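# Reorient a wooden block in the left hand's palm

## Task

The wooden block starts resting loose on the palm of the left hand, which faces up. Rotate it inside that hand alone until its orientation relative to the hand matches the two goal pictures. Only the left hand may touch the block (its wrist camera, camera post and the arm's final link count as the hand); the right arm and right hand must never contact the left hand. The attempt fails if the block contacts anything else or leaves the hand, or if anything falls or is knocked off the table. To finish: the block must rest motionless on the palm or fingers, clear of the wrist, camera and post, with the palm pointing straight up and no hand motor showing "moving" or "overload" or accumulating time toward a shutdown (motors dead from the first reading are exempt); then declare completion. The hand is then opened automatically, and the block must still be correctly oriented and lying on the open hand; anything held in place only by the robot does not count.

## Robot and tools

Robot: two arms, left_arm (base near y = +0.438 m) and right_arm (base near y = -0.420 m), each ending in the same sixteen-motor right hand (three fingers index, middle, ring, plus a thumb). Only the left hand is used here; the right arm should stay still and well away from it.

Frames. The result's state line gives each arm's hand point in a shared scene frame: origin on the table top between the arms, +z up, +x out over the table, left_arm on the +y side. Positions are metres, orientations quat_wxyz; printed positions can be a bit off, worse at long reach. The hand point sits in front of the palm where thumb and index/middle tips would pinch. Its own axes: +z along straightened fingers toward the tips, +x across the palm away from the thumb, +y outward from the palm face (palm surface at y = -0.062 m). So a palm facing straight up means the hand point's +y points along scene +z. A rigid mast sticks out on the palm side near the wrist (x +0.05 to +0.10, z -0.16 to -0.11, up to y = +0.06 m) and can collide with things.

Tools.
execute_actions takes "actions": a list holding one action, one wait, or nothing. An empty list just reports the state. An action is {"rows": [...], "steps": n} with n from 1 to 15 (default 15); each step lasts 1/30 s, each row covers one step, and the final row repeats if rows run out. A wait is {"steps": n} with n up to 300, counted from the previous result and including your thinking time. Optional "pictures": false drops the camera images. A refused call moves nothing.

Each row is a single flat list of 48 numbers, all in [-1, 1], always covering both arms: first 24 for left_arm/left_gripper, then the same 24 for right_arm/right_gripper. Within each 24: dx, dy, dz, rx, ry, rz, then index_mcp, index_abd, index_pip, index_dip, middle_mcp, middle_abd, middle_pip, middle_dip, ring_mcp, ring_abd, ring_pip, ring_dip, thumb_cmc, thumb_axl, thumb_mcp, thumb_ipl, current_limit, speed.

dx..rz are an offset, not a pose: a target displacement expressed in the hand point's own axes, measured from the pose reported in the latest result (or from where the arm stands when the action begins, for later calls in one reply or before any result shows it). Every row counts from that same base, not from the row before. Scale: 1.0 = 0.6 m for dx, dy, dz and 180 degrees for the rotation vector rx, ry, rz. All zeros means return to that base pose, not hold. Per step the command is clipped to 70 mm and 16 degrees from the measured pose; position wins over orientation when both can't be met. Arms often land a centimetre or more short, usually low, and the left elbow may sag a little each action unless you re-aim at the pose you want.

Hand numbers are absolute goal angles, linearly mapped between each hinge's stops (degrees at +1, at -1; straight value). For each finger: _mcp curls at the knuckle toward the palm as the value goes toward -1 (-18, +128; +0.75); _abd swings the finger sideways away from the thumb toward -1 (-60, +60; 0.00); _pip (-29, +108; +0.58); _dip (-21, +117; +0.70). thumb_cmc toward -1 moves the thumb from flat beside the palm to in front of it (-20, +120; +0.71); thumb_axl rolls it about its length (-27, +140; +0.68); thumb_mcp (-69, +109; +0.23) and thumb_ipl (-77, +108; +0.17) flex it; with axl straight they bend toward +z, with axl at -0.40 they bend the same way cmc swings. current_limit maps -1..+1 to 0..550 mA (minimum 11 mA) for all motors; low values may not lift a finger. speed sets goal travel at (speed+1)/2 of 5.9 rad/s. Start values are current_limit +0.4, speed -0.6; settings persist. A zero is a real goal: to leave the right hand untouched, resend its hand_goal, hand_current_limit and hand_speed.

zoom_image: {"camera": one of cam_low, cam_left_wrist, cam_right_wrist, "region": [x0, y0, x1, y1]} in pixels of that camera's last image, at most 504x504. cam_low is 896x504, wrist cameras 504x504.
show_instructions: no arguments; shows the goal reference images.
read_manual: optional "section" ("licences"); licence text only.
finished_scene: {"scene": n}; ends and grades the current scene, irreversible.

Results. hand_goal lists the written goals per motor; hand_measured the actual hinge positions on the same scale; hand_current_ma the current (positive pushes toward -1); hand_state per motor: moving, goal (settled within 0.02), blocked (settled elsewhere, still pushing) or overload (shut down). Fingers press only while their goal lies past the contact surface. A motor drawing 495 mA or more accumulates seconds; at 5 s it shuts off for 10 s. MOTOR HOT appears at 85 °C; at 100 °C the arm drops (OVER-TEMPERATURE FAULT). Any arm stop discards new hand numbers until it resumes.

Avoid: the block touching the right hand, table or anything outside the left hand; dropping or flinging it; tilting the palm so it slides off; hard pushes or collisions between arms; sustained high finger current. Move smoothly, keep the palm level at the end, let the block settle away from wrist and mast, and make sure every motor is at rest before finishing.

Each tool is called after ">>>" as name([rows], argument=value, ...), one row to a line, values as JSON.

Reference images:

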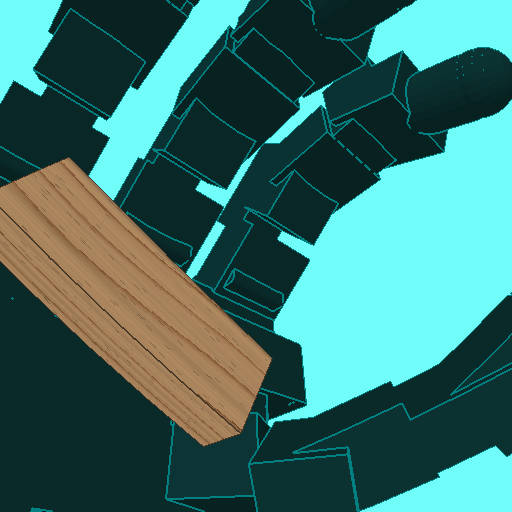

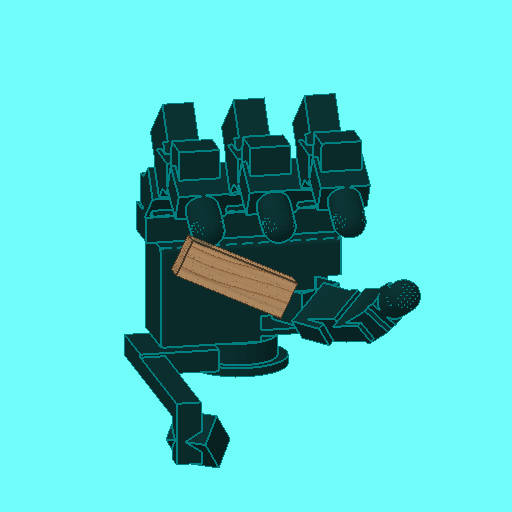

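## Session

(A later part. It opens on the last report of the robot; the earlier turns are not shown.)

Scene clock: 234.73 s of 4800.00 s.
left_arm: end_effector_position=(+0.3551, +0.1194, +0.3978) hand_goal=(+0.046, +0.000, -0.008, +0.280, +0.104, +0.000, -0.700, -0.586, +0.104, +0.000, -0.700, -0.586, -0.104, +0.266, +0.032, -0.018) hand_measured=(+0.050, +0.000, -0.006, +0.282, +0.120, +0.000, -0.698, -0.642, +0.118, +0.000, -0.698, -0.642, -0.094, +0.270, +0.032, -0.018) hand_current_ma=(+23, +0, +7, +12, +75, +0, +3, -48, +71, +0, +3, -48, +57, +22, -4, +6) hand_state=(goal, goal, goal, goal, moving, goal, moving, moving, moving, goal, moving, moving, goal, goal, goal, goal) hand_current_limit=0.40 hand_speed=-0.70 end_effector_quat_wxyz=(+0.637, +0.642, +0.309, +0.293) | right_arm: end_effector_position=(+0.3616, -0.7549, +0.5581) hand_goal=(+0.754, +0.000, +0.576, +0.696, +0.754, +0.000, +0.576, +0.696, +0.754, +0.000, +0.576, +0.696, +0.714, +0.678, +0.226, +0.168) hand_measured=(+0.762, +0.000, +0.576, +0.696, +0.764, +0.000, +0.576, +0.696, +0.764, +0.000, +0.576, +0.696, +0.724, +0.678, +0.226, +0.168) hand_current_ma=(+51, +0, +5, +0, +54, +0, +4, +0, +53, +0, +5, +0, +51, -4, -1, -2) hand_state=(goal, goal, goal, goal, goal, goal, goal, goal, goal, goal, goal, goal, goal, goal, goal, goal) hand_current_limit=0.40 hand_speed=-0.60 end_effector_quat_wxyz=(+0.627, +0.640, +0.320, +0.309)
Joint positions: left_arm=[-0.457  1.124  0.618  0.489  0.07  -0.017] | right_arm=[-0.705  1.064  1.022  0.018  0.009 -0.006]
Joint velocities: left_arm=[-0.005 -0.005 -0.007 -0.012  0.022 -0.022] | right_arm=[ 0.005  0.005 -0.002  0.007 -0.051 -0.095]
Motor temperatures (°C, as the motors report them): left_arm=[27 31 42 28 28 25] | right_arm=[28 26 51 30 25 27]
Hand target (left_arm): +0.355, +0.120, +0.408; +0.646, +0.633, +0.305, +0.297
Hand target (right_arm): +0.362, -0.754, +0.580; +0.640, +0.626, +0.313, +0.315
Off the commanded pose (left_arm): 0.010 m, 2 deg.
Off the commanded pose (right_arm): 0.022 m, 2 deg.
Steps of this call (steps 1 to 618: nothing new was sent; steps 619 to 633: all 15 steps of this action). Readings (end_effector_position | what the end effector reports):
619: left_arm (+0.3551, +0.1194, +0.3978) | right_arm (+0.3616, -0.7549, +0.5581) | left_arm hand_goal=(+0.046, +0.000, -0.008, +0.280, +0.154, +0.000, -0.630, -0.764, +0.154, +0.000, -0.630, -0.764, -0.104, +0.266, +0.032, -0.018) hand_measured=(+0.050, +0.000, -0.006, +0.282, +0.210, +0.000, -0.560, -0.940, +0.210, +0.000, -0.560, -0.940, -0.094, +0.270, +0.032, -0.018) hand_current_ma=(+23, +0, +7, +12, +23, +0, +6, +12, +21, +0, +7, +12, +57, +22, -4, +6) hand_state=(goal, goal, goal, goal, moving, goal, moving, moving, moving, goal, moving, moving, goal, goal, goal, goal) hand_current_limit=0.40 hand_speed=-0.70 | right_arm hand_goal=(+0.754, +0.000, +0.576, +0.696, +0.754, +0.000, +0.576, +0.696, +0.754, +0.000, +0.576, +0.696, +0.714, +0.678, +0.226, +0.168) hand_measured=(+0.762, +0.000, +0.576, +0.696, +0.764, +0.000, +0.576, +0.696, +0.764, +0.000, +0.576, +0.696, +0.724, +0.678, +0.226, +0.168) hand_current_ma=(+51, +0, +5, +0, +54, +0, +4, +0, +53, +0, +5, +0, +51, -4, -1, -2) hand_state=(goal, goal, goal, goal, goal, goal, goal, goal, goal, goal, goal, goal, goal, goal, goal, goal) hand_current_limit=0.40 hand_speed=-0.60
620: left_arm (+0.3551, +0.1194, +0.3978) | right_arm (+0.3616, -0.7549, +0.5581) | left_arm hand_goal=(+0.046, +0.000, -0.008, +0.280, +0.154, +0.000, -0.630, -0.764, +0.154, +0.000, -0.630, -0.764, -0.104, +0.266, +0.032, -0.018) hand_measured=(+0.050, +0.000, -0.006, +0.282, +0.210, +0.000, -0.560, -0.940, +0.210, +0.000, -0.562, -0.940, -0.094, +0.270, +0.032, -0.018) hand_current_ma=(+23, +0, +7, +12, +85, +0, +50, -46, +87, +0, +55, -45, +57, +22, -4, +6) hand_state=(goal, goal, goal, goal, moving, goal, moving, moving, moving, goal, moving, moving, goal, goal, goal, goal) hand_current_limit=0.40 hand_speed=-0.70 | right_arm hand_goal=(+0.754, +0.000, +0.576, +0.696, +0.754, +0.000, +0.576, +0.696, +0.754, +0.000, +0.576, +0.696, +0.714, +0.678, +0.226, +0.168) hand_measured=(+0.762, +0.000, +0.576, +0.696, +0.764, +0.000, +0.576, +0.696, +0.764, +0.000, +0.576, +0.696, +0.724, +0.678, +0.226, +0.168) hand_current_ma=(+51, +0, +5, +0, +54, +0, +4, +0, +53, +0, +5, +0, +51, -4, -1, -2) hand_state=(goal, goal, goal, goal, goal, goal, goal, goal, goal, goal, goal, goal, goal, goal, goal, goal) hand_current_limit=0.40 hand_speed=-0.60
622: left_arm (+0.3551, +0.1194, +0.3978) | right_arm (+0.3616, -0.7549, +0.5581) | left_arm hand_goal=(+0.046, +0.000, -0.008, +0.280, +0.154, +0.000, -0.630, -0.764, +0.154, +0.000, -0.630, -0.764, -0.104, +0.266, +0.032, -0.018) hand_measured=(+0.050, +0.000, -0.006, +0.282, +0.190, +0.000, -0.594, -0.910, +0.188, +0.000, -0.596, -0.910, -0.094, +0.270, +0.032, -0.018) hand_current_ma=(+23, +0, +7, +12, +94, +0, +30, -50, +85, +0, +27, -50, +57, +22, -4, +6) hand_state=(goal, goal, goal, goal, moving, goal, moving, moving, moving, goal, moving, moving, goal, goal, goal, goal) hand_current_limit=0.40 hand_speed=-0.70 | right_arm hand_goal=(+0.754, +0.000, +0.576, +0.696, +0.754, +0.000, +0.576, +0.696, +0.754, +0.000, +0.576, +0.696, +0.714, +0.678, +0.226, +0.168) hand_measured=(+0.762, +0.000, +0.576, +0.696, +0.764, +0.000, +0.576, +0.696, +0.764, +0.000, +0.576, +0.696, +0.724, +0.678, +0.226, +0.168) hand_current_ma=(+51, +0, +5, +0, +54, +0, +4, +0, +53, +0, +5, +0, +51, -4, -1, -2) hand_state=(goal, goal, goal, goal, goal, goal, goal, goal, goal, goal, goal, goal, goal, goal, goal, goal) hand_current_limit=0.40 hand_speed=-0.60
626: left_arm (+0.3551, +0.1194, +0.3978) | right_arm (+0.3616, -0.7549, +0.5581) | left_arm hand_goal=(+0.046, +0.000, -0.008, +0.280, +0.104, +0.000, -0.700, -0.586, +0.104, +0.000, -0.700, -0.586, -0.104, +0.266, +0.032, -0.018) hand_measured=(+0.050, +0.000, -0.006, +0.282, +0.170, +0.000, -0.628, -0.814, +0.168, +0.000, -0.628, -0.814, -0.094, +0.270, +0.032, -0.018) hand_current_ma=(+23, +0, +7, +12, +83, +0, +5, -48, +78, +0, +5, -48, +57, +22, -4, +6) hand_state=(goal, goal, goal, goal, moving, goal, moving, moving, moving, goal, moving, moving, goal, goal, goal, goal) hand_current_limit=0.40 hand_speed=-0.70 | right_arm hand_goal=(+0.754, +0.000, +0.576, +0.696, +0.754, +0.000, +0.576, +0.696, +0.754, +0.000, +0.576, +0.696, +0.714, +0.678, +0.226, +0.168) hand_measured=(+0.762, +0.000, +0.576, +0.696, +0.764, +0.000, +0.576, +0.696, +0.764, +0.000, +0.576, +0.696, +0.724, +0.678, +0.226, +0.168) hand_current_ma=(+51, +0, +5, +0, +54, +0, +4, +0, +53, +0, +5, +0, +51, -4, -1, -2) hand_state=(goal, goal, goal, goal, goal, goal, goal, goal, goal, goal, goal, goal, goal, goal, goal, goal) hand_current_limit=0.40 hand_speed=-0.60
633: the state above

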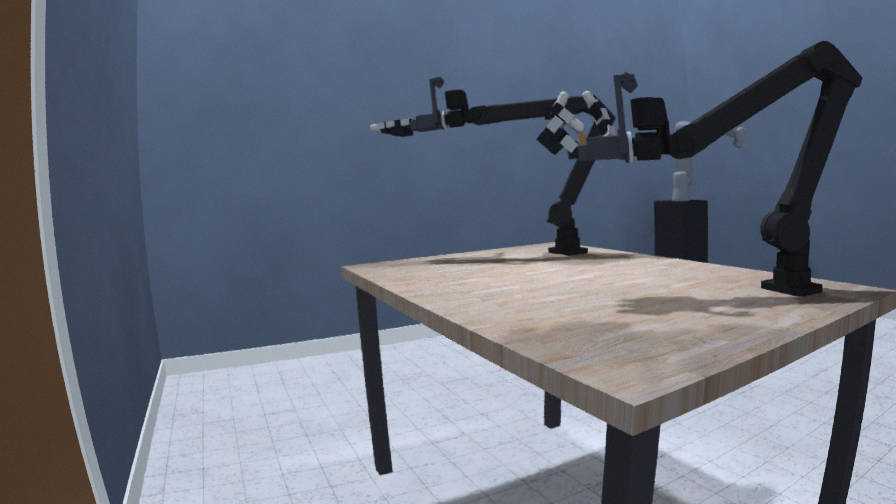

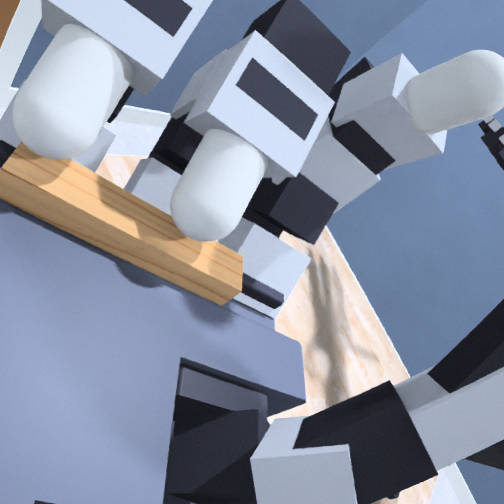

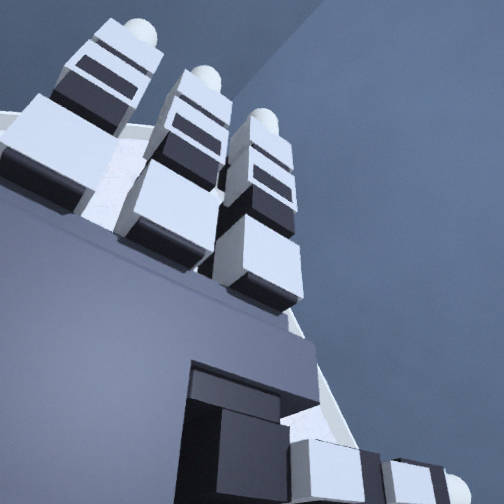

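>>> execute_actions([
  {"rows": [[0,0.017,0,-0.009,0,0, 0.046,0,-0.008,0.28, 0.041,0,-0.766,-0.68, 0.041,0,-0.766,-0.68, -0.104,0.266,0.032,-0.018, 0.4,-0.7, 0,0.037,0,-0.0135,0,0, 0.754,0,0.576,0.696, 0.754,0,0.576,0.696, 0.754,0,0.576,0.696, 0.714,0.678,0.226,0.168, 0.4,-0.6]], "steps": 12},
], pictures=false)

>>> execute_actions([
  {"rows": [[0,0.017,0,-0.009,0,0, 0.046,0,-0.008,0.28, -0.068,0,-0.883,-0.246, -0.068,0,-0.883,-0.246, -0.104,0.266,0.032,-0.018, 0.4,-0.75, 0,0.037,0,-0.0135,0,0, 0.754,0,0.576,0.696, 0.754,0,0.576,0.696, 0.754,0,0.576,0.696, 0.714,0.678,0.226,0.168, 0.4,-0.6]], "steps": 15},
])

Scene clock: 243.03 s of 4800.00 s.
left_arm: end_effector_position=(+0.3551, +0.1194, +0.3978) hand_goal=(+0.046, +0.000, -0.008, +0.280, +0.042, +0.000, -0.766, -0.680, +0.042, +0.000, -0.766, -0.680, -0.104, +0.266, +0.032, -0.018) hand_measured=(+0.050, +0.000, -0.006, +0.282, +0.084, +0.000, -0.720, -0.628, +0.084, +0.000, -0.722, -0.626, -0.094, +0.270, +0.032, -0.018) hand_current_ma=(+23, +0, +7, +12, +220, +0, +232, +305, +232, +0, +260, +319, +57, +22, -4, +6) hand_state=(goal, goal, goal, goal, blocked, goal, blocked, blocked, blocked, goal, blocked, blocked, goal, goal, goal, goal) hand_current_limit=0.40 hand_speed=-0.70 end_effector_quat_wxyz=(+0.637, +0.642, +0.309, +0.293) | right_arm: end_effector_position=(+0.3616, -0.7549, +0.5581) hand_goal=(+0.754, +0.000, +0.576, +0.696, +0.754, +0.000, +0.576, +0.696, +0.754, +0.000, +0.576, +0.696, +0.714, +0.678, +0.226, +0.168) hand_measured=(+0.762, +0.000, +0.576, +0.696, +0.764, +0.000, +0.576, +0.696, +0.764, +0.000, +0.576, +0.696, +0.724, +0.678, +0.226, +0.168) hand_current_ma=(+51, +0, +5, +0, +54, +0, +4, +0, +53, +0, +5, +0, +51, -4, -1, -2) hand_state=(goal, goal, goal, goal, goal, goal, goal, goal, goal, goal, goal, goal, goal, goal, goal, goal) hand_current_limit=0.40 hand_speed=-0.60 end_effector_quat_wxyz=(+0.627, +0.640, +0.320, +0.309)
Joint positions: left_arm=[-0.457  1.124  0.618  0.489  0.07  -0.017] | right_arm=[-0.705  1.064  1.022  0.018  0.009 -0.006]
Joint velocities: left_arm=[-0.005  0.015  0.032 -0.002  0.051  0.007] | right_arm=[-0.015  0.005 -0.012  0.012 -0.022 -0.037]
Motor temperatures (°C, as the motors report them): left_arm=[27 31 43 28 28 25] | right_arm=[28 26 52 30 25 27]
Hand target (left_arm): +0.355, +0.120, +0.408; +0.646, +0.633, +0.305, +0.297
Hand target (right_arm): +0.362, -0.754, +0.580; +0.640, +0.626, +0.313, +0.315
Off the commanded pose (left_arm): 0.010 m, 2 deg.
Off the commanded pose (right_arm): 0.022 m, 2 deg.
Steps of this call (steps 1 to 237: nothing new was sent; steps 238 to 249: all 12 steps of this action). Readings (end_effector_position | what the end effector reports):
238: left_arm (+0.3551, +0.1194, +0.3978) | right_arm (+0.3616, -0.7549, +0.5581) | left_arm hand_goal=(+0.046, +0.000, -0.008, +0.280, +0.042, +0.000, -0.766, -0.680, +0.042, +0.000, -0.766, -0.680, -0.104, +0.266, +0.032, -0.018) hand_measured=(+0.050, +0.000, -0.006, +0.282, +0.118, +0.000, -0.700, -0.590, +0.116, +0.000, -0.700, -0.590, -0.094, +0.270, +0.032, -0.018) hand_current_ma=(+23, +0, +7, +12, +75, +0, +4, -19, +71, +0, +4, -19, +57, +22, -4, +6) hand_state=(goal, goal, goal, goal, moving, goal, moving, moving, moving, goal, moving, moving, goal, goal, goal, goal) hand_current_limit=0.40 hand_speed=-0.70 | right_arm hand_goal=(+0.754, +0.000, +0.576, +0.696, +0.754, +0.000, +0.576, +0.696, +0.754, +0.000, +0.576, +0.696, +0.714, +0.678, +0.226, +0.168) hand_measured=(+0.762, +0.000, +0.576, +0.696, +0.764, +0.000, +0.576, +0.696, +0.764, +0.000, +0.576, +0.696, +0.724, +0.678, +0.226, +0.168) hand_current_ma=(+51, +0, +5, +0, +54, +0, +4, +0, +53, +0, +5, +0, +51, -4, -1, -2) hand_state=(goal, goal, goal, goal, goal, goal, goal, goal, goal, goal, goal, goal, goal, goal, goal, goal) hand_current_limit=0.40 hand_speed=-0.60
239: left_arm (+0.3551, +0.1194, +0.3978) | right_arm (+0.3616, -0.7549, +0.5581) | left_arm hand_goal=(+0.046, +0.000, -0.008, +0.280, +0.042, +0.000, -0.766, -0.680, +0.042, +0.000, -0.766, -0.680, -0.104, +0.266, +0.032, -0.018) hand_measured=(+0.050, +0.000, -0.006, +0.282, +0.118, +0.000, -0.700, -0.590, +0.116, +0.000, -0.700, -0.590, -0.094, +0.270, +0.032, -0.018) hand_current_ma=(+23, +0, +7, +12, +122, +0, +47, +39, +119, +0, +52, +39, +57, +22, -4, +6) hand_state=(goal, goal, goal, goal, moving, goal, moving, moving, moving, goal, moving, moving, goal, goal, goal, goal) hand_current_limit=0.40 hand_speed=-0.70 | right_arm hand_goal=(+0.754, +0.000, +0.576, +0.696, +0.754, +0.000, +0.576, +0.696, +0.754, +0.000, +0.576, +0.696, +0.714, +0.678, +0.226, +0.168) hand_measured=(+0.762, +0.000, +0.576, +0.696, +0.764, +0.000, +0.576, +0.696, +0.764, +0.000, +0.576, +0.696, +0.724, +0.678, +0.226, +0.168) hand_current_ma=(+51, +0, +5, +0, +54, +0, +4, +0, +53, +0, +5, +0, +51, -4, -1, -2) hand_state=(goal, goal, goal, goal, goal, goal, goal, goal, goal, goal, goal, goal, goal, goal, goal, goal) hand_current_limit=0.40 hand_speed=-0.60
241: left_arm (+0.3551, +0.1194, +0.3978) | right_arm (+0.3616, -0.7549, +0.5581) | left_arm hand_goal=(+0.046, +0.000, -0.008, +0.280, +0.042, +0.000, -0.766, -0.680, +0.042, +0.000, -0.766, -0.680, -0.104, +0.266, +0.032, -0.018) hand_measured=(+0.050, +0.000, -0.006, +0.282, +0.088, +0.000, -0.728, -0.616, +0.088, +0.000, -0.728, -0.616, -0.094, +0.270, +0.032, -0.018) hand_current_ma=(+23, +0, +7, +12, +167, +0, +197, +194, +175, +0, +233, +203, +57, +22, -4, +6) hand_state=(goal, goal, goal, goal, moving, goal, moving, moving, moving, goal, moving, moving, goal, goal, goal, goal) hand_current_limit=0.40 hand_speed=-0.70 | right_arm hand_goal=(+0.754, +0.000, +0.576, +0.696, +0.754, +0.000, +0.576, +0.696, +0.754, +0.000, +0.576, +0.696, +0.714, +0.678, +0.226, +0.168) hand_measured=(+0.762, +0.000, +0.576, +0.696, +0.764, +0.000, +0.576, +0.696, +0.764, +0.000, +0.576, +0.696, +0.724, +0.678, +0.226, +0.168) hand_current_ma=(+51, +0, +5, +0, +54, +0, +4, +0, +53, +0, +5, +0, +51, -4, -1, -2) hand_state=(goal, goal, goal, goal, goal, goal, goal, goal, goal, goal, goal, goal, goal, goal, goal, goal) hand_current_limit=0.40 hand_speed=-0.60
245: left_arm (+0.3551, +0.1194, +0.3978) | right_arm (+0.3616, -0.7549, +0.5581) | left_arm hand_goal=(+0.046, +0.000, -0.008, +0.280, +0.042, +0.000, -0.766, -0.680, +0.042, +0.000, -0.766, -0.680, -0.104, +0.266, +0.032, -0.018) hand_measured=(+0.050, +0.000, -0.006, +0.282, +0.084, +0.000, -0.720, -0.628, +0.084, +0.000, -0.722, -0.626, -0.094, +0.270, +0.032, -0.018) hand_current_ma=(+23, +0, +7, +12, +221, +0, +233, +307, +233, +0, +261, +323, +57, +22, -4, +6) hand_state=(goal, goal, goal, goal, blocked, goal, blocked, blocked, blocked, goal, blocked, blocked, goal, goal, goal, goal) hand_current_limit=0.40 hand_speed=-0.70 | right_arm hand_goal=(+0.754, +0.000, +0.576, +0.696, +0.754, +0.000, +0.576, +0.696, +0.754, +0.000, +0.576, +0.696, +0.714, +0.678, +0.226, +0.168) hand_measured=(+0.762, +0.000, +0.576, +0.696, +0.764, +0.000, +0.576, +0.696, +0.764, +0.000, +0.576, +0.696, +0.724, +0.678, +0.226, +0.168) hand_current_ma=(+51, +0, +5, +0, +54, +0, +4, +0, +53, +0, +5, +0, +51, -4, -1, -2) hand_state=(goal, goal, goal, goal, goal, goal, goal, goal, goal, goal, goal, goal, goal, goal, goal, goal) hand_current_limit=0.40 hand_speed=-0.60
249: the state above

Scene clock: 243.53 s of 4800.00 s.
left_arm: end_effector_position=(+0.3551, +0.1194, +0.3978) hand_goal=(+0.046, +0.000, -0.008, +0.280, -0.068, +0.000, -0.882, -0.246, -0.068, +0.000, -0.882, -0.246, -0.104, +0.266, +0.032, -0.018) hand_measured=(+0.050, +0.000, -0.006, +0.282, +0.042, +0.000, -0.792, -0.428, +0.030, +0.000, -0.788, -0.428, -0.094, +0.270, +0.032, -0.018) hand_current_ma=(+23, +0, +7, +12, +331, +0, +323, -11, +315, +0, +311, -17, +57, +22, -4, +6) hand_state=(goal, goal, goal, goal, moving, goal, moving, moving, moving, goal, moving, moving, goal, goal, goal, goal) hand_current_limit=0.40 hand_speed=-0.75 end_effector_quat_wxyz=(+0.637, +0.642, +0.309, +0.293) | right_arm: end_effector_position=(+0.3616, -0.7549, +0.5581) hand_goal=(+0.754, +0.000, +0.576, +0.696, +0.754, +0.000, +0.576, +0.696, +0.754, +0.000, +0.576, +0.696, +0.714, +0.678, +0.226, +0.168) hand_measured=(+0.762, +0.000, +0.576, +0.696, +0.764, +0.000, +0.576, +0.696, +0.764, +0.000, +0.576, +0.696, +0.724, +0.678, +0.226, +0.168) hand_current_ma=(+51, +0, +5, +0, +54, +0, +4, +0, +53, +0, +5, +0, +51, -4, -1, -2) hand_state=(goal, goal, goal, goal, goal, goal, goal, goal, goal, goal, goal, goal, goal, goal, goal, goal) hand_current_limit=0.40 hand_speed=-0.60 end_effector_quat_wxyz=(+0.627, +0.640, +0.320, +0.309)
Joint positions: left_arm=[-0.457  1.124  0.618  0.489  0.07  -0.017] | right_arm=[-0.705  1.064  1.022  0.018  0.009 -0.006]
Joint velocities: left_arm=[-0.005 -0.005  0.012 -0.007 -0.022 -0.022] | right_arm=[-0.015 -0.005 -0.007 -0.007  0.022  0.022]
Motor temperatures (°C, as the motors report them): left_arm=[27 31 43 28 28 25] | right_arm=[28 26 52 30 25 27]
Hand target (left_arm): +0.355, +0.120, +0.408; +0.646, +0.633, +0.305, +0.297
Hand target (right_arm): +0.362, -0.754, +0.580; +0.640, +0.626, +0.313, +0.315
Off the commanded pose (left_arm): 0.010 m, 2 deg.
Off the commanded pose (right_arm): 0.022 m, 2 deg.
Steps of this call (steps 1 to 15: all 15 steps of this action). Readings (end_effector_position | what the end effector reports):
1: left_arm (+0.3551, +0.1194, +0.3978) | right_arm (+0.3616, -0.7549, +0.5581) | left_arm hand_goal=(+0.046, +0.000, -0.008, +0.280, -0.068, +0.000, -0.882, -0.246, -0.068, +0.000, -0.882, -0.246, -0.104, +0.266, +0.032, -0.018) hand_measured=(+0.050, +0.000, -0.006, +0.282, +0.084, +0.000, -0.720, -0.628, +0.084, +0.000, -0.722, -0.626, -0.094, +0.270, +0.032, -0.018) hand_current_ma=(+23, +0, +7, +12, +220, +0, +232, +305, +232, +0, +260, +319, +57, +22, -4, +6) hand_state=(goal, goal, goal, goal, moving, goal, moving, moving, moving, goal, moving, moving, goal, goal, goal, goal) hand_current_limit=0.40 hand_speed=-0.75 | right_arm hand_goal=(+0.754, +0.000, +0.576, +0.696, +0.754, +0.000, +0.576, +0.696, +0.754, +0.000, +0.576, +0.696, +0.714, +0.678, +0.226, +0.168) hand_measured=(+0.762, +0.000, +0.576, +0.696, +0.764, +0.000, +0.576, +0.696, +0.764, +0.000, +0.576, +0.696, +0.724, +0.678, +0.226, +0.168) hand_current_ma=(+51, +0, +5, +0, +54, +0, +4, +0, +53, +0, +5, +0, +51, -4, -1, -2) hand_state=(goal, goal, goal, goal, goal, goal, goal, goal, goal, goal, goal, goal, goal, goal, goal, goal) hand_current_limit=0.40 hand_speed=-0.60
2: left_arm (+0.3551, +0.1194, +0.3978) | right_arm (+0.3616, -0.7549, +0.5581) | left_arm hand_goal=(+0.046, +0.000, -0.008, +0.280, -0.068, +0.000, -0.882, -0.246, -0.068, +0.000, -0.882, -0.246, -0.104, +0.266, +0.032, -0.018) hand_measured=(+0.050, +0.000, -0.006, +0.282, +0.082, +0.000, -0.720, -0.628, +0.084, +0.000, -0.722, -0.626, -0.094, +0.270, +0.032, -0.018) hand_current_ma=(+23, +0, +7, +12, +259, +0, +284, +244, +272, +0, +322, +258, +57, +22, -4, +6) hand_state=(goal, goal, goal, goal, moving, goal, moving, moving, moving, goal, moving, moving, goal, goal, goal, goal) hand_current_limit=0.40 hand_speed=-0.75 | right_arm hand_goal=(+0.754, +0.000, +0.576, +0.696, +0.754, +0.000, +0.576, +0.696, +0.754, +0.000, +0.576, +0.696, +0.714, +0.678, +0.226, +0.168) hand_measured=(+0.762, +0.000, +0.576, +0.696, +0.764, +0.000, +0.576, +0.696, +0.764, +0.000, +0.576, +0.696, +0.724, +0.678, +0.226, +0.168) hand_current_ma=(+51, +0, +5, +0, +54, +0, +4, +0, +53, +0, +5, +0, +51, -4, -1, -2) hand_state=(goal, goal, goal, goal, goal, goal, goal, goal, goal, goal, goal, goal, goal, goal, goal, goal) hand_current_limit=0.40 hand_speed=-0.60
4: left_arm (+0.3551, +0.1194, +0.3978) | right_arm (+0.3616, -0.7549, +0.5581) | left_arm hand_goal=(+0.046, +0.000, -0.008, +0.280, -0.068, +0.000, -0.882, -0.246, -0.068, +0.000, -0.882, -0.246, -0.104, +0.266, +0.032, -0.018) hand_measured=(+0.050, +0.000, -0.006, +0.282, +0.074, +0.000, -0.720, -0.624, +0.074, +0.000, -0.722, -0.622, -0.094, +0.270, +0.032, -0.018) hand_current_ma=(+23, +0, +7, +12, +385, +0, +385, +27, +385, +0, +385, +43, +57, +22, -4, +6) hand_state=(goal, goal, goal, goal, moving, goal, blocked, moving, moving, goal, blocked, moving, goal, goal, goal, goal) hand_current_limit=0.40 hand_speed=-0.75 | right_arm hand_goal=(+0.754, +0.000, +0.576, +0.696, +0.754, +0.000, +0.576, +0.696, +0.754, +0.000, +0.576, +0.696, +0.714, +0.678, +0.226, +0.168) hand_measured=(+0.762, +0.000, +0.576, +0.696, +0.764, +0.000, +0.576, +0.696, +0.764, +0.000, +0.576, +0.696, +0.724, +0.678, +0.226, +0.168) hand_current_ma=(+51, +0, +5, +0, +54, +0, +4, +0, +53, +0, +5, +0, +51, -4, -1, -2) hand_state=(goal, goal, goal, goal, goal, goal, goal, goal, goal, goal, goal, goal, goal, goal, goal, goal) hand_current_limit=0.40 hand_speed=-0.60
8: left_arm (+0.3551, +0.1194, +0.3978) | right_arm (+0.3616, -0.7549, +0.5581) | left_arm hand_goal=(+0.046, +0.000, -0.008, +0.280, -0.068, +0.000, -0.882, -0.246, -0.068, +0.000, -0.882, -0.246, -0.104, +0.266, +0.032, -0.018) hand_measured=(+0.050, +0.000, -0.006, +0.282, +0.068, +0.000, -0.738, -0.574, +0.066, +0.000, -0.736, -0.574, -0.094, +0.270, +0.032, -0.018) hand_current_ma=(+23, +0, +7, +12, +343, +0, +294, -55, +320, +0, +282, -55, +57, +22, -4, +6) hand_state=(goal, goal, goal, goal, moving, goal, moving, moving, moving, goal, moving, moving, goal, goal, goal, goal) hand_current_limit=0.40 hand_speed=-0.75 | right_arm hand_goal=(+0.754, +0.000, +0.576, +0.696, +0.754, +0.000, +0.576, +0.696, +0.754, +0.000, +0.576, +0.696, +0.714, +0.678, +0.226, +0.168) hand_measured=(+0.762, +0.000, +0.576, +0.696, +0.764, +0.000, +0.576, +0.696, +0.764, +0.000, +0.576, +0.696, +0.724, +0.678, +0.226, +0.168) hand_current_ma=(+51, +0, +5, +0, +54, +0, +4, +0, +53, +0, +5, +0, +51, -4, -1, -2) hand_state=(goal, goal, goal, goal, goal, goal, goal, goal, goal, goal, goal, goal, goal, goal, goal, goal) hand_current_limit=0.40 hand_speed=-0.60
15: the state above

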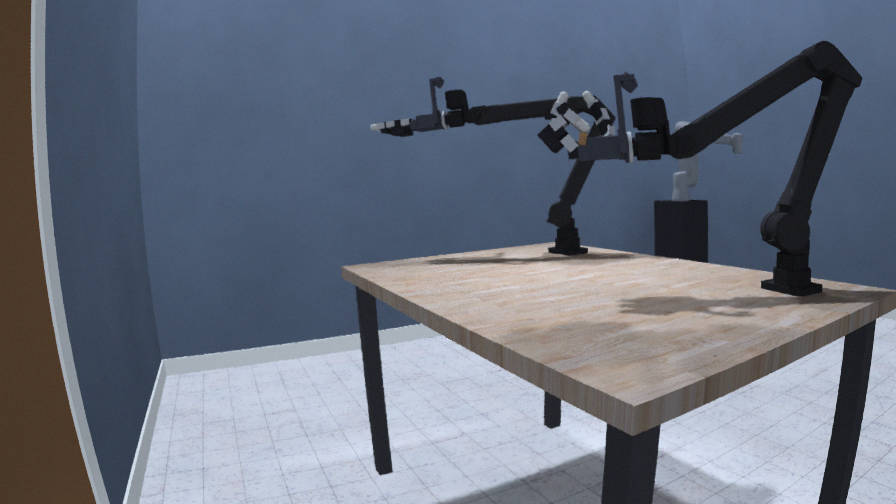

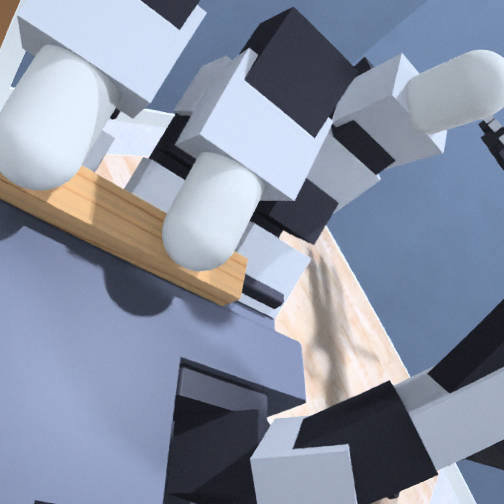

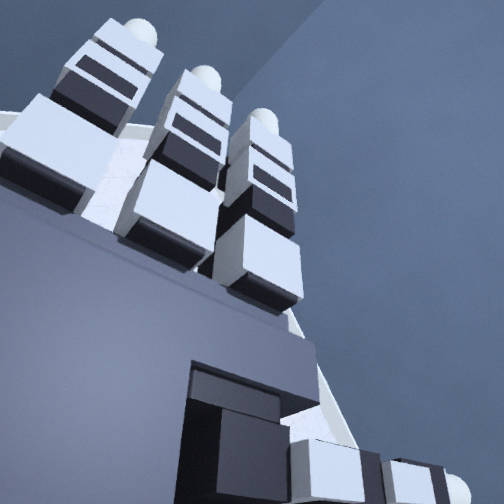

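The block is tipping backward. Let me see how it ends.

>>> execute_actions([
  {"steps": 15},
])

Scene clock: 245.77 s of 4800.00 s.
left_arm: end_effector_position=(+0.3551, +0.1194, +0.3978) hand_goal=(+0.046, +0.000, -0.008, +0.280, -0.068, +0.000, -0.882, -0.246, -0.068, +0.000, -0.882, -0.246, -0.104, +0.266, +0.032, -0.018) hand_measured=(+0.050, +0.000, -0.006, +0.282, -0.040, +0.000, -0.860, -0.246, -0.042, +0.000, -0.862, -0.246, -0.094, +0.270, +0.032, -0.018) hand_current_ma=(+23, +0, +7, +12, +147, +0, +110, +1, +151, +0, +126, +3, +57, +22, -4, +6) hand_state=(goal, goal, goal, goal, blocked, goal, blocked, goal, blocked, goal, blocked, goal, goal, goal, goal, goal) hand_current_limit=0.40 hand_speed=-0.75 end_effector_quat_wxyz=(+0.637, +0.642, +0.309, +0.293) | right_arm: end_effector_position=(+0.3616, -0.7549, +0.5581) hand_goal=(+0.754, +0.000, +0.576, +0.696, +0.754, +0.000, +0.576, +0.696, +0.754, +0.000, +0.576, +0.696, +0.714, +0.678, +0.226, +0.168) hand_measured=(+0.762, +0.000, +0.576, +0.696, +0.764, +0.000, +0.576, +0.696, +0.764, +0.000, +0.576, +0.696, +0.724, +0.678, +0.226, +0.168) hand_current_ma=(+51, +0, +5, +0, +54, +0, +4, +0, +53, +0, +5, +0, +51, -4, -1, -2) hand_state=(goal, goal, goal, goal, goal, goal, goal, goal, goal, goal, goal, goal, goal, goal, goal, goal) hand_current_limit=0.40 hand_speed=-0.60 end_effector_quat_wxyz=(+0.627, +0.640, +0.320, +0.309)
Joint positions: left_arm=[-0.457  1.124  0.618  0.489  0.07  -0.017] | right_arm=[-0.705  1.064  1.022  0.018  0.009 -0.006]
Joint velocities: left_arm=[-0.005 -0.015 -0.002  0.002  0.022 -0.022] | right_arm=[-0.015 -0.005 -0.012  0.002 -0.022  0.037]
Motor temperatures (°C, as the motors report them): left_arm=[27 31 43 28 28 25] | right_arm=[28 26 52 30 25 27]
Hand target (left_arm): +0.355, +0.120, +0.408; +0.646, +0.633, +0.305, +0.297
Hand target (right_arm): +0.362, -0.754, +0.580; +0.640, +0.626, +0.313, +0.315
Off the commanded pose (left_arm): 0.010 m, 2 deg.
Off the commanded pose (right_arm): 0.022 m, 2 deg.
Steps of this call (steps 1 to 67: nothing new was sent). Readings (end_effector_position | what the end effector reports):
1: left_arm (+0.3551, +0.1194, +0.3978) | right_arm (+0.3616, -0.7549, +0.5581) | left_arm hand_goal=(+0.046, +0.000, -0.008, +0.280, -0.068, +0.000, -0.882, -0.246, -0.068, +0.000, -0.882, -0.246, -0.104, +0.266, +0.032, -0.018) hand_measured=(+0.050, +0.000, -0.006, +0.282, +0.036, +0.000, -0.798, -0.406, +0.024, +0.000, -0.794, -0.406, -0.094, +0.270, +0.032, -0.018) hand_current_ma=(+23, +0, +7, +12, +317, +0, +340, +1, +311, +0, +326, -8, +57, +22, -4, +6) hand_state=(goal, goal, goal, goal, moving, goal, moving, moving, moving, goal, moving, moving, goal, goal, goal, goal) hand_current_limit=0.40 hand_speed=-0.75 | right_arm hand_goal=(+0.754, +0.000, +0.576, +0.696, +0.754, +0.000, +0.576, +0.696, +0.754, +0.000, +0.576, +0.696, +0.714, +0.678, +0.226, +0.168) hand_measured=(+0.762, +0.000, +0.576, +0.696, +0.764, +0.000, +0.576, +0.696, +0.764, +0.000, +0.576, +0.696, +0.724, +0.678, +0.226, +0.168) hand_current_ma=(+51, +0, +5, +0, +54, +0, +4, +0, +53, +0, +5, +0, +51, -4, -1, -2) hand_state=(goal, goal, goal, goal, goal, goal, goal, goal, goal, goal, goal, goal, goal, goal, goal, goal) hand_current_limit=0.40 hand_speed=-0.60
2: left_arm (+0.3551, +0.1194, +0.3978) | right_arm (+0.3616, -0.7549, +0.5581) | left_arm hand_goal=(+0.046, +0.000, -0.008, +0.280, -0.068, +0.000, -0.882, -0.246, -0.068, +0.000, -0.882, -0.246, -0.104, +0.266, +0.032, -0.018) hand_measured=(+0.050, +0.000, -0.006, +0.282, +0.030, +0.000, -0.804, -0.384, +0.016, +0.000, -0.800, -0.384, -0.094, +0.270, +0.032, -0.018) hand_current_ma=(+23, +0, +7, +12, +297, +0, +335, +11, +294, +0, +319, -2, +57, +22, -4, +6) hand_state=(goal, goal, goal, goal, moving, goal, moving, moving, moving, goal, moving, moving, goal, goal, goal, goal) hand_current_limit=0.40 hand_speed=-0.75 | right_arm hand_goal=(+0.754, +0.000, +0.576, +0.696, +0.754, +0.000, +0.576, +0.696, +0.754, +0.000, +0.576, +0.696, +0.714, +0.678, +0.226, +0.168) hand_measured=(+0.762, +0.000, +0.576, +0.696, +0.764, +0.000, +0.576, +0.696, +0.764, +0.000, +0.576, +0.696, +0.724, +0.678, +0.226, +0.168) hand_current_ma=(+51, +0, +5, +0, +54, +0, +4, +0, +53, +0, +5, +0, +51, -4, -1, -2) hand_state=(goal, goal, goal, goal, goal, goal, goal, goal, goal, goal, goal, goal, goal, goal, goal, goal) hand_current_limit=0.40 hand_speed=-0.60
4: left_arm (+0.3551, +0.1194, +0.3978) | right_arm (+0.3616, -0.7549, +0.5581) | left_arm hand_goal=(+0.046, +0.000, -0.008, +0.280, -0.068, +0.000, -0.882, -0.246, -0.068, +0.000, -0.882, -0.246, -0.104, +0.266, +0.032, -0.018) hand_measured=(+0.050, +0.000, -0.006, +0.282, +0.008, +0.000, -0.822, -0.342, -0.006, +0.000, -0.818, -0.342, -0.094, +0.270, +0.032, -0.018) hand_current_ma=(+23, +0, +7, +12, +265, +0, +263, +0, +247, +0, +268, -3, +57, +22, -4, +6) hand_state=(goal, goal, goal, goal, moving, goal, moving, moving, moving, goal, moving, moving, goal, goal, goal, goal) hand_current_limit=0.40 hand_speed=-0.75 | right_arm hand_goal=(+0.754, +0.000, +0.576, +0.696, +0.754, +0.000, +0.576, +0.696, +0.754, +0.000, +0.576, +0.696, +0.714, +0.678, +0.226, +0.168) hand_measured=(+0.762, +0.000, +0.576, +0.696, +0.764, +0.000, +0.576, +0.696, +0.764, +0.000, +0.576, +0.696, +0.724, +0.678, +0.226, +0.168) hand_current_ma=(+51, +0, +5, +0, +54, +0, +4, +0, +53, +0, +5, +0, +51, -4, -1, -2) hand_state=(goal, goal, goal, goal, goal, goal, goal, goal, goal, goal, goal, goal, goal, goal, goal, goal) hand_current_limit=0.40 hand_speed=-0.60
8: left_arm (+0.3551, +0.1194, +0.3978) | right_arm (+0.3616, -0.7549, +0.5581) | left_arm hand_goal=(+0.046, +0.000, -0.008, +0.280, -0.068, +0.000, -0.882, -0.246, -0.068, +0.000, -0.882, -0.246, -0.104, +0.266, +0.032, -0.018) hand_measured=(+0.050, +0.000, -0.006, +0.282, -0.034, +0.000, -0.852, -0.264, -0.036, +0.000, -0.852, -0.264, -0.094, +0.270, +0.032, -0.018) hand_current_ma=(+23, +0, +7, +12, +139, +0, +101, +2, +144, +0, +114, +5, +57, +22, -4, +6) hand_state=(goal, goal, goal, goal, moving, goal, moving, moving, moving, goal, moving, moving, goal, goal, goal, goal) hand_current_limit=0.40 hand_speed=-0.75 | right_arm hand_goal=(+0.754, +0.000, +0.576, +0.696, +0.754, +0.000, +0.576, +0.696, +0.754, +0.000, +0.576, +0.696, +0.714, +0.678, +0.226, +0.168) hand_measured=(+0.762, +0.000, +0.576, +0.696, +0.764, +0.000, +0.576, +0.696, +0.764, +0.000, +0.576, +0.696, +0.724, +0.678, +0.226, +0.168) hand_current_ma=(+51, +0, +5, +0, +54, +0, +4, +0, +53, +0, +5, +0, +51, -4, -1, -2) hand_state=(goal, goal, goal, goal, goal, goal, goal, goal, goal, goal, goal, goal, goal, goal, goal, goal) hand_current_limit=0.40 hand_speed=-0.60
67: the state above

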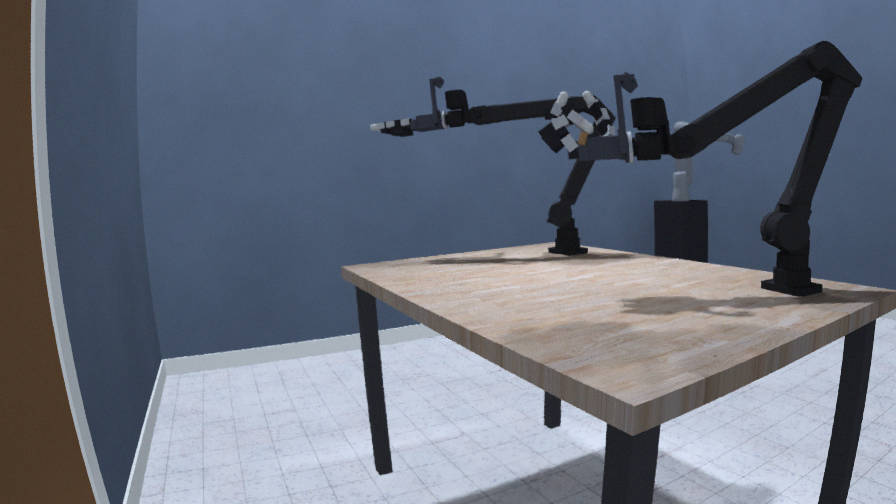

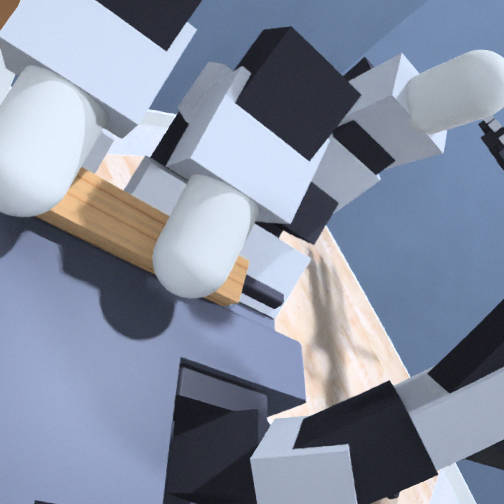

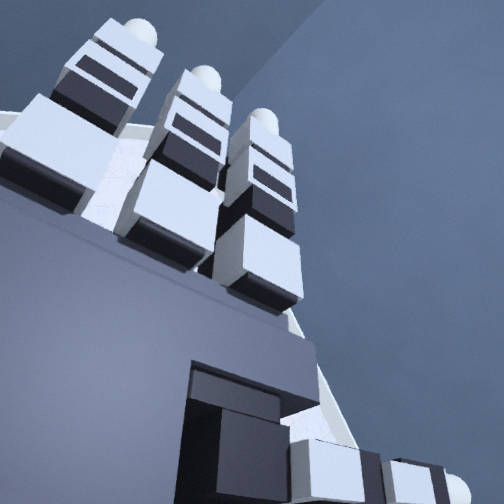

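>>> execute_actions([
  {"rows": [[0,0.017,0,-0.009,0,0, 0.046,0,-0.008,0.28, 0.342,0,-0.883,-0.4, 0.342,0,-0.883,-0.4, -0.104,0.266,0.032,-0.018, 0.4,-0.7, 0,0.037,0,-0.0135,0,0, 0.754,0,0.576,0.696, 0.754,0,0.576,0.696, 0.754,0,0.576,0.696, 0.714,0.678,0.226,0.168, 0.4,-0.6]], "steps": 15},
], pictures=false)

>>> execute_actions([
  {"steps": 15},
])

Scene clock: 306.27 s of 4800.00 s.
left_arm: end_effector_position=(+0.3551, +0.1194, +0.3978) hand_goal=(+0.046, +0.000, -0.008, +0.280, +0.342, +0.000, -0.882, -0.400, +0.342, +0.000, -0.882, -0.400, -0.104, +0.266, +0.032, -0.018) hand_measured=(+0.050, +0.000, -0.006, +0.282, +0.224, +0.000, -0.858, -0.374, +0.222, +0.000, -0.860, -0.370, -0.094, +0.270, +0.032, -0.018) hand_current_ma=(+23, +0, +7, +12, -1, +0, +127, +113, -5, +0, +135, +137, +57, +22, -4, +6) hand_state=(goal, goal, goal, goal, moving, goal, blocked, moving, moving, goal, blocked, moving, goal, goal, goal, goal) hand_current_limit=0.40 hand_speed=-0.70 end_effector_quat_wxyz=(+0.637, +0.642, +0.309, +0.293) | right_arm: end_effector_position=(+0.3616, -0.7549, +0.5581) hand_goal=(+0.754, +0.000, +0.576, +0.696, +0.754, +0.000, +0.576, +0.696, +0.754, +0.000, +0.576, +0.696, +0.714, +0.678, +0.226, +0.168) hand_measured=(+0.762, +0.000, +0.576, +0.696, +0.764, +0.000, +0.576, +0.696, +0.764, +0.000, +0.576, +0.696, +0.724, +0.678, +0.226, +0.168) hand_current_ma=(+51, +0, +5, +0, +54, +0, +4, +0, +53, +0, +5, +0, +51, -4, -1, -2) hand_state=(goal, goal, goal, goal, goal, goal, goal, goal, goal, goal, goal, goal, goal, goal, goal, goal) hand_current_limit=0.40 hand_speed=-0.60 end_effector_quat_wxyz=(+0.627, +0.640, +0.320, +0.309)
Joint positions: left_arm=[-0.457  1.124  0.618  0.489  0.07  -0.017] | right_arm=[-0.705  1.064  1.022  0.018  0.009 -0.006]
Joint velocities: left_arm=[-0.005 -0.015 -0.007 -0.002  0.051 -0.022] | right_arm=[ 0.005 -0.005  0.012  0.002 -0.037 -0.081]
Motor temperatures (°C, as the motors report them): left_arm=[27 31 44 29 28 25] | right_arm=[28 26 55 30 25 27]
Hand target (left_arm): +0.355, +0.120, +0.408; +0.646, +0.633, +0.305, +0.297
Hand target (right_arm): +0.362, -0.754, +0.580; +0.640, +0.626, +0.313, +0.315
Off the commanded pose (left_arm): 0.010 m, 2 deg.
Off the commanded pose (right_arm): 0.022 m, 2 deg.
Steps of this call (steps 1 to 1800: nothing new was sent; steps 1801 to 1815: all 15 steps of this action). Readings (end_effector_position | what the end effector reports):
1801: left_arm (+0.3551, +0.1194, +0.3978) | right_arm (+0.3616, -0.7549, +0.5581) | left_arm hand_goal=(+0.046, +0.000, -0.008, +0.280, +0.342, +0.000, -0.882, -0.400, +0.342, +0.000, -0.882, -0.400, -0.104, +0.266, +0.032, -0.018) hand_measured=(+0.050, +0.000, -0.006, +0.282, -0.040, +0.000, -0.860, -0.246, -0.042, +0.000, -0.862, -0.246, -0.094, +0.270, +0.032, -0.018) hand_current_ma=(+23, +0, +7, +12, +147, +0, +110, +1, +151, +0, +126, +3, +57, +22, -4, +6) hand_state=(goal, goal, goal, goal, moving, goal, blocked, moving, moving, goal, blocked, moving, goal, goal, goal, goal) hand_current_limit=0.40 hand_speed=-0.70 | right_arm hand_goal=(+0.754, +0.000, +0.576, +0.696, +0.754, +0.000, +0.576, +0.696, +0.754, +0.000, +0.576, +0.696, +0.714, +0.678, +0.226, +0.168) hand_measured=(+0.762, +0.000, +0.576, +0.696, +0.764, +0.000, +0.576, +0.696, +0.764, +0.000, +0.576, +0.696, +0.724, +0.678, +0.226, +0.168) hand_current_ma=(+51, +0, +5, +0, +54, +0, +4, +0, +53, +0, +5, +0, +51, -4, -1, -2) hand_state=(goal, goal, goal, goal, goal, goal, goal, goal, goal, goal, goal, goal, goal, goal, goal, goal) hand_current_limit=0.40 hand_speed=-0.60
1802: left_arm (+0.3551, +0.1194, +0.3978) | right_arm (+0.3616, -0.7549, +0.5581) | left_arm hand_goal=(+0.046, +0.000, -0.008, +0.280, +0.342, +0.000, -0.882, -0.400, +0.342, +0.000, -0.882, -0.400, -0.104, +0.266, +0.032, -0.018) hand_measured=(+0.050, +0.000, -0.006, +0.282, -0.040, +0.000, -0.860, -0.246, -0.042, +0.000, -0.862, -0.246, -0.094, +0.270, +0.032, -0.018) hand_current_ma=(+23, +0, +7, +12, +85, +0, +110, +64, +85, +0, +126, +67, +57, +22, -4, +6) hand_state=(goal, goal, goal, goal, moving, goal, blocked, moving, moving, goal, blocked, moving, goal, goal, goal, goal) hand_current_limit=0.40 hand_speed=-0.70 | right_arm hand_goal=(+0.754, +0.000, +0.576, +0.696, +0.754, +0.000, +0.576, +0.696, +0.754, +0.000, +0.576, +0.696, +0.714, +0.678, +0.226, +0.168) hand_measured=(+0.762, +0.000, +0.576, +0.696, +0.764, +0.000, +0.576, +0.696, +0.764, +0.000, +0.576, +0.696, +0.724, +0.678, +0.226, +0.168) hand_current_ma=(+51, +0, +5, +0, +54, +0, +4, +0, +53, +0, +5, +0, +51, -4, -1, -2) hand_state=(goal, goal, goal, goal, goal, goal, goal, goal, goal, goal, goal, goal, goal, goal, goal, goal) hand_current_limit=0.40 hand_speed=-0.60
1804: left_arm (+0.3551, +0.1194, +0.3978) | right_arm (+0.3616, -0.7549, +0.5581) | left_arm hand_goal=(+0.046, +0.000, -0.008, +0.280, +0.342, +0.000, -0.882, -0.400, +0.342, +0.000, -0.882, -0.400, -0.104, +0.266, +0.032, -0.018) hand_measured=(+0.050, +0.000, -0.006, +0.282, -0.024, +0.000, -0.860, -0.262, -0.024, +0.000, -0.862, -0.262, -0.094, +0.270, +0.032, -0.018) hand_current_ma=(+23, +0, +7, +12, +3, +0, +111, +217, +4, +0, +126, +217, +57, +22, -4, +6) hand_state=(goal, goal, goal, goal, moving, goal, blocked, moving, moving, goal, blocked, moving, goal, goal, goal, goal) hand_current_limit=0.40 hand_speed=-0.70 | right_arm hand_goal=(+0.754, +0.000, +0.576, +0.696, +0.754, +0.000, +0.576, +0.696, +0.754, +0.000, +0.576, +0.696, +0.714, +0.678, +0.226, +0.168) hand_measured=(+0.762, +0.000, +0.576, +0.696, +0.764, +0.000, +0.576, +0.696, +0.764, +0.000, +0.576, +0.696, +0.724, +0.678, +0.226, +0.168) hand_current_ma=(+51, +0, +5, +0, +54, +0, +4, +0, +53, +0, +5, +0, +51, -4, -1, -2) hand_state=(goal, goal, goal, goal, goal, goal, goal, goal, goal, goal, goal, goal, goal, goal, goal, goal) hand_current_limit=0.40 hand_speed=-0.60
1808: left_arm (+0.3551, +0.1194, +0.3978) | right_arm (+0.3616, -0.7549, +0.5581) | left_arm hand_goal=(+0.046, +0.000, -0.008, +0.280, +0.342, +0.000, -0.882, -0.400, +0.342, +0.000, -0.882, -0.400, -0.104, +0.266, +0.032, -0.018) hand_measured=(+0.050, +0.000, -0.006, +0.282, +0.058, +0.000, -0.856, -0.312, +0.058, +0.000, -0.860, -0.310, -0.094, +0.270, +0.032, -0.018) hand_current_ma=(+24, +0, +7, +12, -21, +0, +50, +70, -20, +0, +43, +70, +57, +22, -4, +6) hand_state=(goal, goal, goal, goal, moving, goal, moving, moving, moving, goal, moving, moving, goal, goal, goal, goal) hand_current_limit=0.40 hand_speed=-0.70 | right_arm hand_goal=(+0.754, +0.000, +0.576, +0.696, +0.754, +0.000, +0.576, +0.696, +0.754, +0.000, +0.576, +0.696, +0.714, +0.678, +0.226, +0.168) hand_measured=(+0.762, +0.000, +0.576, +0.696, +0.764, +0.000, +0.576, +0.696, +0.764, +0.000, +0.576, +0.696, +0.724, +0.678, +0.226, +0.168) hand_current_ma=(+51, +0, +5, +0, +54, +0, +4, +0, +53, +0, +5, +0, +51, -4, -1, -2) hand_state=(goal, goal, goal, goal, goal, goal, goal, goal, goal, goal, goal, goal, goal, goal, goal, goal) hand_current_limit=0.40 hand_speed=-0.60
1815: the state above

Scene clock: 306.77 s of 4800.00 s.
left_arm: end_effector_position=(+0.3551, +0.1194, +0.3978) hand_goal=(+0.046, +0.000, -0.008, +0.280, +0.342, +0.000, -0.882, -0.400, +0.342, +0.000, -0.882, -0.400, -0.104, +0.266, +0.032, -0.018) hand_measured=(+0.050, +0.000, -0.006, +0.282, +0.348, +0.000, -0.870, -0.390, +0.346, +0.000, -0.870, -0.388, -0.094, +0.270, +0.032, -0.018) hand_current_ma=(+23, +0, +7, +12, +30, +0, +63, +56, +26, +0, +70, +66, +57, +22, -4, +6) hand_state=(goal, goal, goal, goal, goal, goal, goal, goal, goal, goal, goal, goal, goal, goal, goal, goal) hand_current_limit=0.40 hand_speed=-0.70 end_effector_quat_wxyz=(+0.637, +0.642, +0.309, +0.293) | right_arm: end_effector_position=(+0.3616, -0.7549, +0.5581) hand_goal=(+0.754, +0.000, +0.576, +0.696, +0.754, +0.000, +0.576, +0.696, +0.754, +0.000, +0.576, +0.696, +0.714, +0.678, +0.226, +0.168) hand_measured=(+0.762, +0.000, +0.576, +0.696, +0.764, +0.000, +0.576, +0.696, +0.764, +0.000, +0.576, +0.696, +0.724, +0.678, +0.226, +0.168) hand_current_ma=(+51, +0, +5, +0, +54, +0, +4, +0, +53, +0, +5, +0, +51, -4, -1, -2) hand_state=(goal, goal, goal, goal, goal, goal, goal, goal, goal, goal, goal, goal, goal, goal, goal, goal) hand_current_limit=0.40 hand_speed=-0.60 end_effector_quat_wxyz=(+0.627, +0.640, +0.320, +0.309)
Joint positions: left_arm=[-0.457  1.124  0.618  0.489  0.07  -0.017] | right_arm=[-0.705  1.064  1.022  0.018  0.009 -0.006]
Joint velocities: left_arm=[ 0.005 -0.015 -0.012 -0.002 -0.007 -0.022] | right_arm=[-0.005  0.005  0.007 -0.007  0.037 -0.037]
Motor temperatures (°C, as the motors report them): left_arm=[27 31 44 29 28 25] | right_arm=[28 26 55 30 25 27]
Hand target (left_arm): +0.355, +0.120, +0.408; +0.646, +0.633, +0.305, +0.297
Hand target (right_arm): +0.362, -0.754, +0.580; +0.640, +0.626, +0.313, +0.315
Off the commanded pose (left_arm): 0.010 m, 2 deg.
Off the commanded pose (right_arm): 0.022 m, 2 deg.
Steps of this call (steps 1 to 15: nothing new was sent). Readings (end_effector_position | what the end effector reports):
1: left_arm (+0.3551, +0.1194, +0.3978) | right_arm (+0.3616, -0.7549, +0.5581) | left_arm hand_goal=(+0.046, +0.000, -0.008, +0.280, +0.342, +0.000, -0.882, -0.400, +0.342, +0.000, -0.882, -0.400, -0.104, +0.266, +0.032, -0.018) hand_measured=(+0.050, +0.000, -0.006, +0.282, +0.246, +0.000, -0.858, -0.380, +0.246, +0.000, -0.860, -0.376, -0.094, +0.270, +0.032, -0.018) hand_current_ma=(+23, +0, +7, +12, -2, +0, +114, +92, -7, +0, +126, +112, +57, +22, -4, +6) hand_state=(goal, goal, goal, goal, moving, goal, moving, moving, moving, goal, moving, moving, goal, goal, goal, goal) hand_current_limit=0.40 hand_speed=-0.70 | right_arm hand_goal=(+0.754, +0.000, +0.576, +0.696, +0.754, +0.000, +0.576, +0.696, +0.754, +0.000, +0.576, +0.696, +0.714, +0.678, +0.226, +0.168) hand_measured=(+0.762, +0.000, +0.576, +0.696, +0.764, +0.000, +0.576, +0.696, +0.764, +0.000, +0.576, +0.696, +0.724, +0.678, +0.226, +0.168) hand_current_ma=(+51, +0, +5, +0, +54, +0, +4, +0, +53, +0, +5, +0, +51, -4, -1, -2) hand_state=(goal, goal, goal, goal, goal, goal, goal, goal, goal, goal, goal, goal, goal, goal, goal, goal) hand_current_limit=0.40 hand_speed=-0.60
2: left_arm (+0.3551, +0.1194, +0.3978) | right_arm (+0.3616, -0.7549, +0.5581) | left_arm hand_goal=(+0.046, +0.000, -0.008, +0.280, +0.342, +0.000, -0.882, -0.400, +0.342, +0.000, -0.882, -0.400, -0.104, +0.266, +0.032, -0.018) hand_measured=(+0.050, +0.000, -0.006, +0.282, +0.270, +0.000, -0.860, -0.382, +0.268, +0.000, -0.862, -0.380, -0.094, +0.270, +0.032, -0.018) hand_current_ma=(+23, +0, +7, +12, -2, +0, +100, +79, -7, +0, +110, +99, +57, +22, -4, +6) hand_state=(goal, goal, goal, goal, moving, goal, moving, moving, moving, goal, moving, moving, goal, goal, goal, goal) hand_current_limit=0.40 hand_speed=-0.70 | right_arm hand_goal=(+0.754, +0.000, +0.576, +0.696, +0.754, +0.000, +0.576, +0.696, +0.754, +0.000, +0.576, +0.696, +0.714, +0.678, +0.226, +0.168) hand_measured=(+0.762, +0.000, +0.576, +0.696, +0.764, +0.000, +0.576, +0.696, +0.764, +0.000, +0.576, +0.696, +0.724, +0.678, +0.226, +0.168) hand_current_ma=(+51, +0, +5, +0, +54, +0, +4, +0, +53, +0, +5, +0, +51, -4, -1, -2) hand_state=(goal, goal, goal, goal, goal, goal, goal, goal, goal, goal, goal, goal, goal, goal, goal, goal) hand_current_limit=0.40 hand_speed=-0.60
4: left_arm (+0.3551, +0.1194, +0.3978) | right_arm (+0.3616, -0.7549, +0.5581) | left_arm hand_goal=(+0.046, +0.000, -0.008, +0.280, +0.342, +0.000, -0.882, -0.400, +0.342, +0.000, -0.882, -0.400, -0.104, +0.266, +0.032, -0.018) hand_measured=(+0.050, +0.000, -0.006, +0.282, +0.314, +0.000, -0.864, -0.386, +0.314, +0.000, -0.866, -0.384, -0.094, +0.270, +0.032, -0.018) hand_current_ma=(+23, +0, +7, +12, +8, +0, +69, +63, +8, +0, +76, +73, +57, +22, -4, +6) hand_state=(goal, goal, goal, goal, moving, goal, moving, moving, moving, goal, moving, moving, goal, goal, goal, goal) hand_current_limit=0.40 hand_speed=-0.70 | right_arm hand_goal=(+0.754, +0.000, +0.576, +0.696, +0.754, +0.000, +0.576, +0.696, +0.754, +0.000, +0.576, +0.696, +0.714, +0.678, +0.226, +0.168) hand_measured=(+0.762, +0.000, +0.576, +0.696, +0.764, +0.000, +0.576, +0.696, +0.764, +0.000, +0.576, +0.696, +0.724, +0.678, +0.226, +0.168) hand_current_ma=(+51, +0, +5, +0, +54, +0, +4, +0, +53, +0, +5, +0, +51, -4, -1, -2) hand_state=(goal, goal, goal, goal, goal, goal, goal, goal, goal, goal, goal, goal, goal, goal, goal, goal) hand_current_limit=0.40 hand_speed=-0.60
8: left_arm (+0.3551, +0.1194, +0.3978) | right_arm (+0.3616, -0.7549, +0.5581) | left_arm hand_goal=(+0.046, +0.000, -0.008, +0.280, +0.342, +0.000, -0.882, -0.400, +0.342, +0.000, -0.882, -0.400, -0.104, +0.266, +0.032, -0.018) hand_measured=(+0.050, +0.000, -0.006, +0.282, +0.348, +0.000, -0.870, -0.390, +0.346, +0.000, -0.870, -0.388, -0.094, +0.270, +0.032, -0.018) hand_current_ma=(+23, +0, +7, +12, +31, +0, +63, +56, +27, +0, +70, +65, +57, +22, -4, +6) hand_state=(goal, goal, goal, goal, moving, goal, goal, goal, moving, goal, goal, goal, goal, goal, goal, goal) hand_current_limit=0.40 hand_speed=-0.70 | right_arm hand_goal=(+0.754, +0.000, +0.576, +0.696, +0.754, +0.000, +0.576, +0.696, +0.754, +0.000, +0.576, +0.696, +0.714, +0.678, +0.226, +0.168) hand_measured=(+0.762, +0.000, +0.576, +0.696, +0.764, +0.000, +0.576, +0.696, +0.764, +0.000, +0.576, +0.696, +0.724, +0.678, +0.226, +0.168) hand_current_ma=(+51, +0, +5, +0, +54, +0, +4, +0, +53, +0, +5, +0, +51, -4, -1, -2) hand_state=(goal, goal, goal, goal, goal, goal, goal, goal, goal, goal, goal, goal, goal, goal, goal, goal) hand_current_limit=0.40 hand_speed=-0.60
15: the state above

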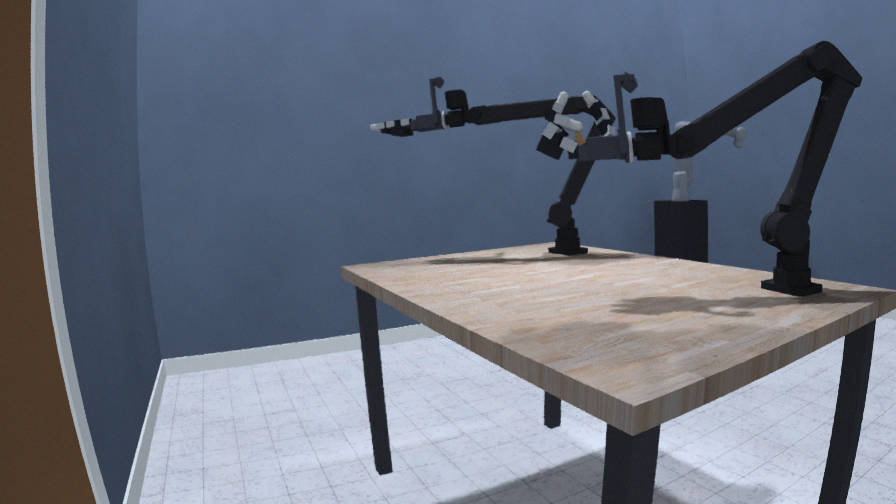

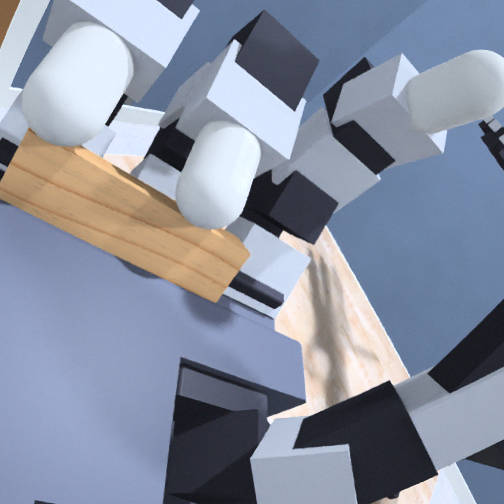

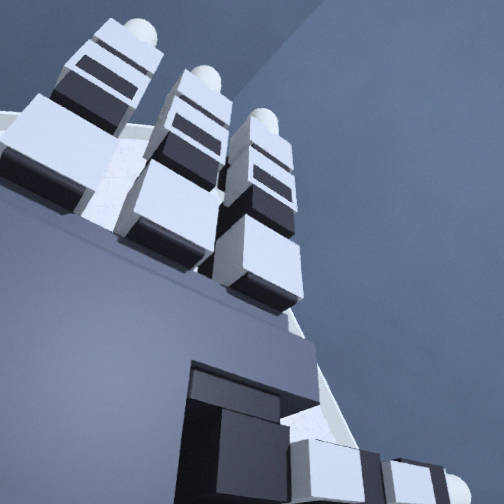

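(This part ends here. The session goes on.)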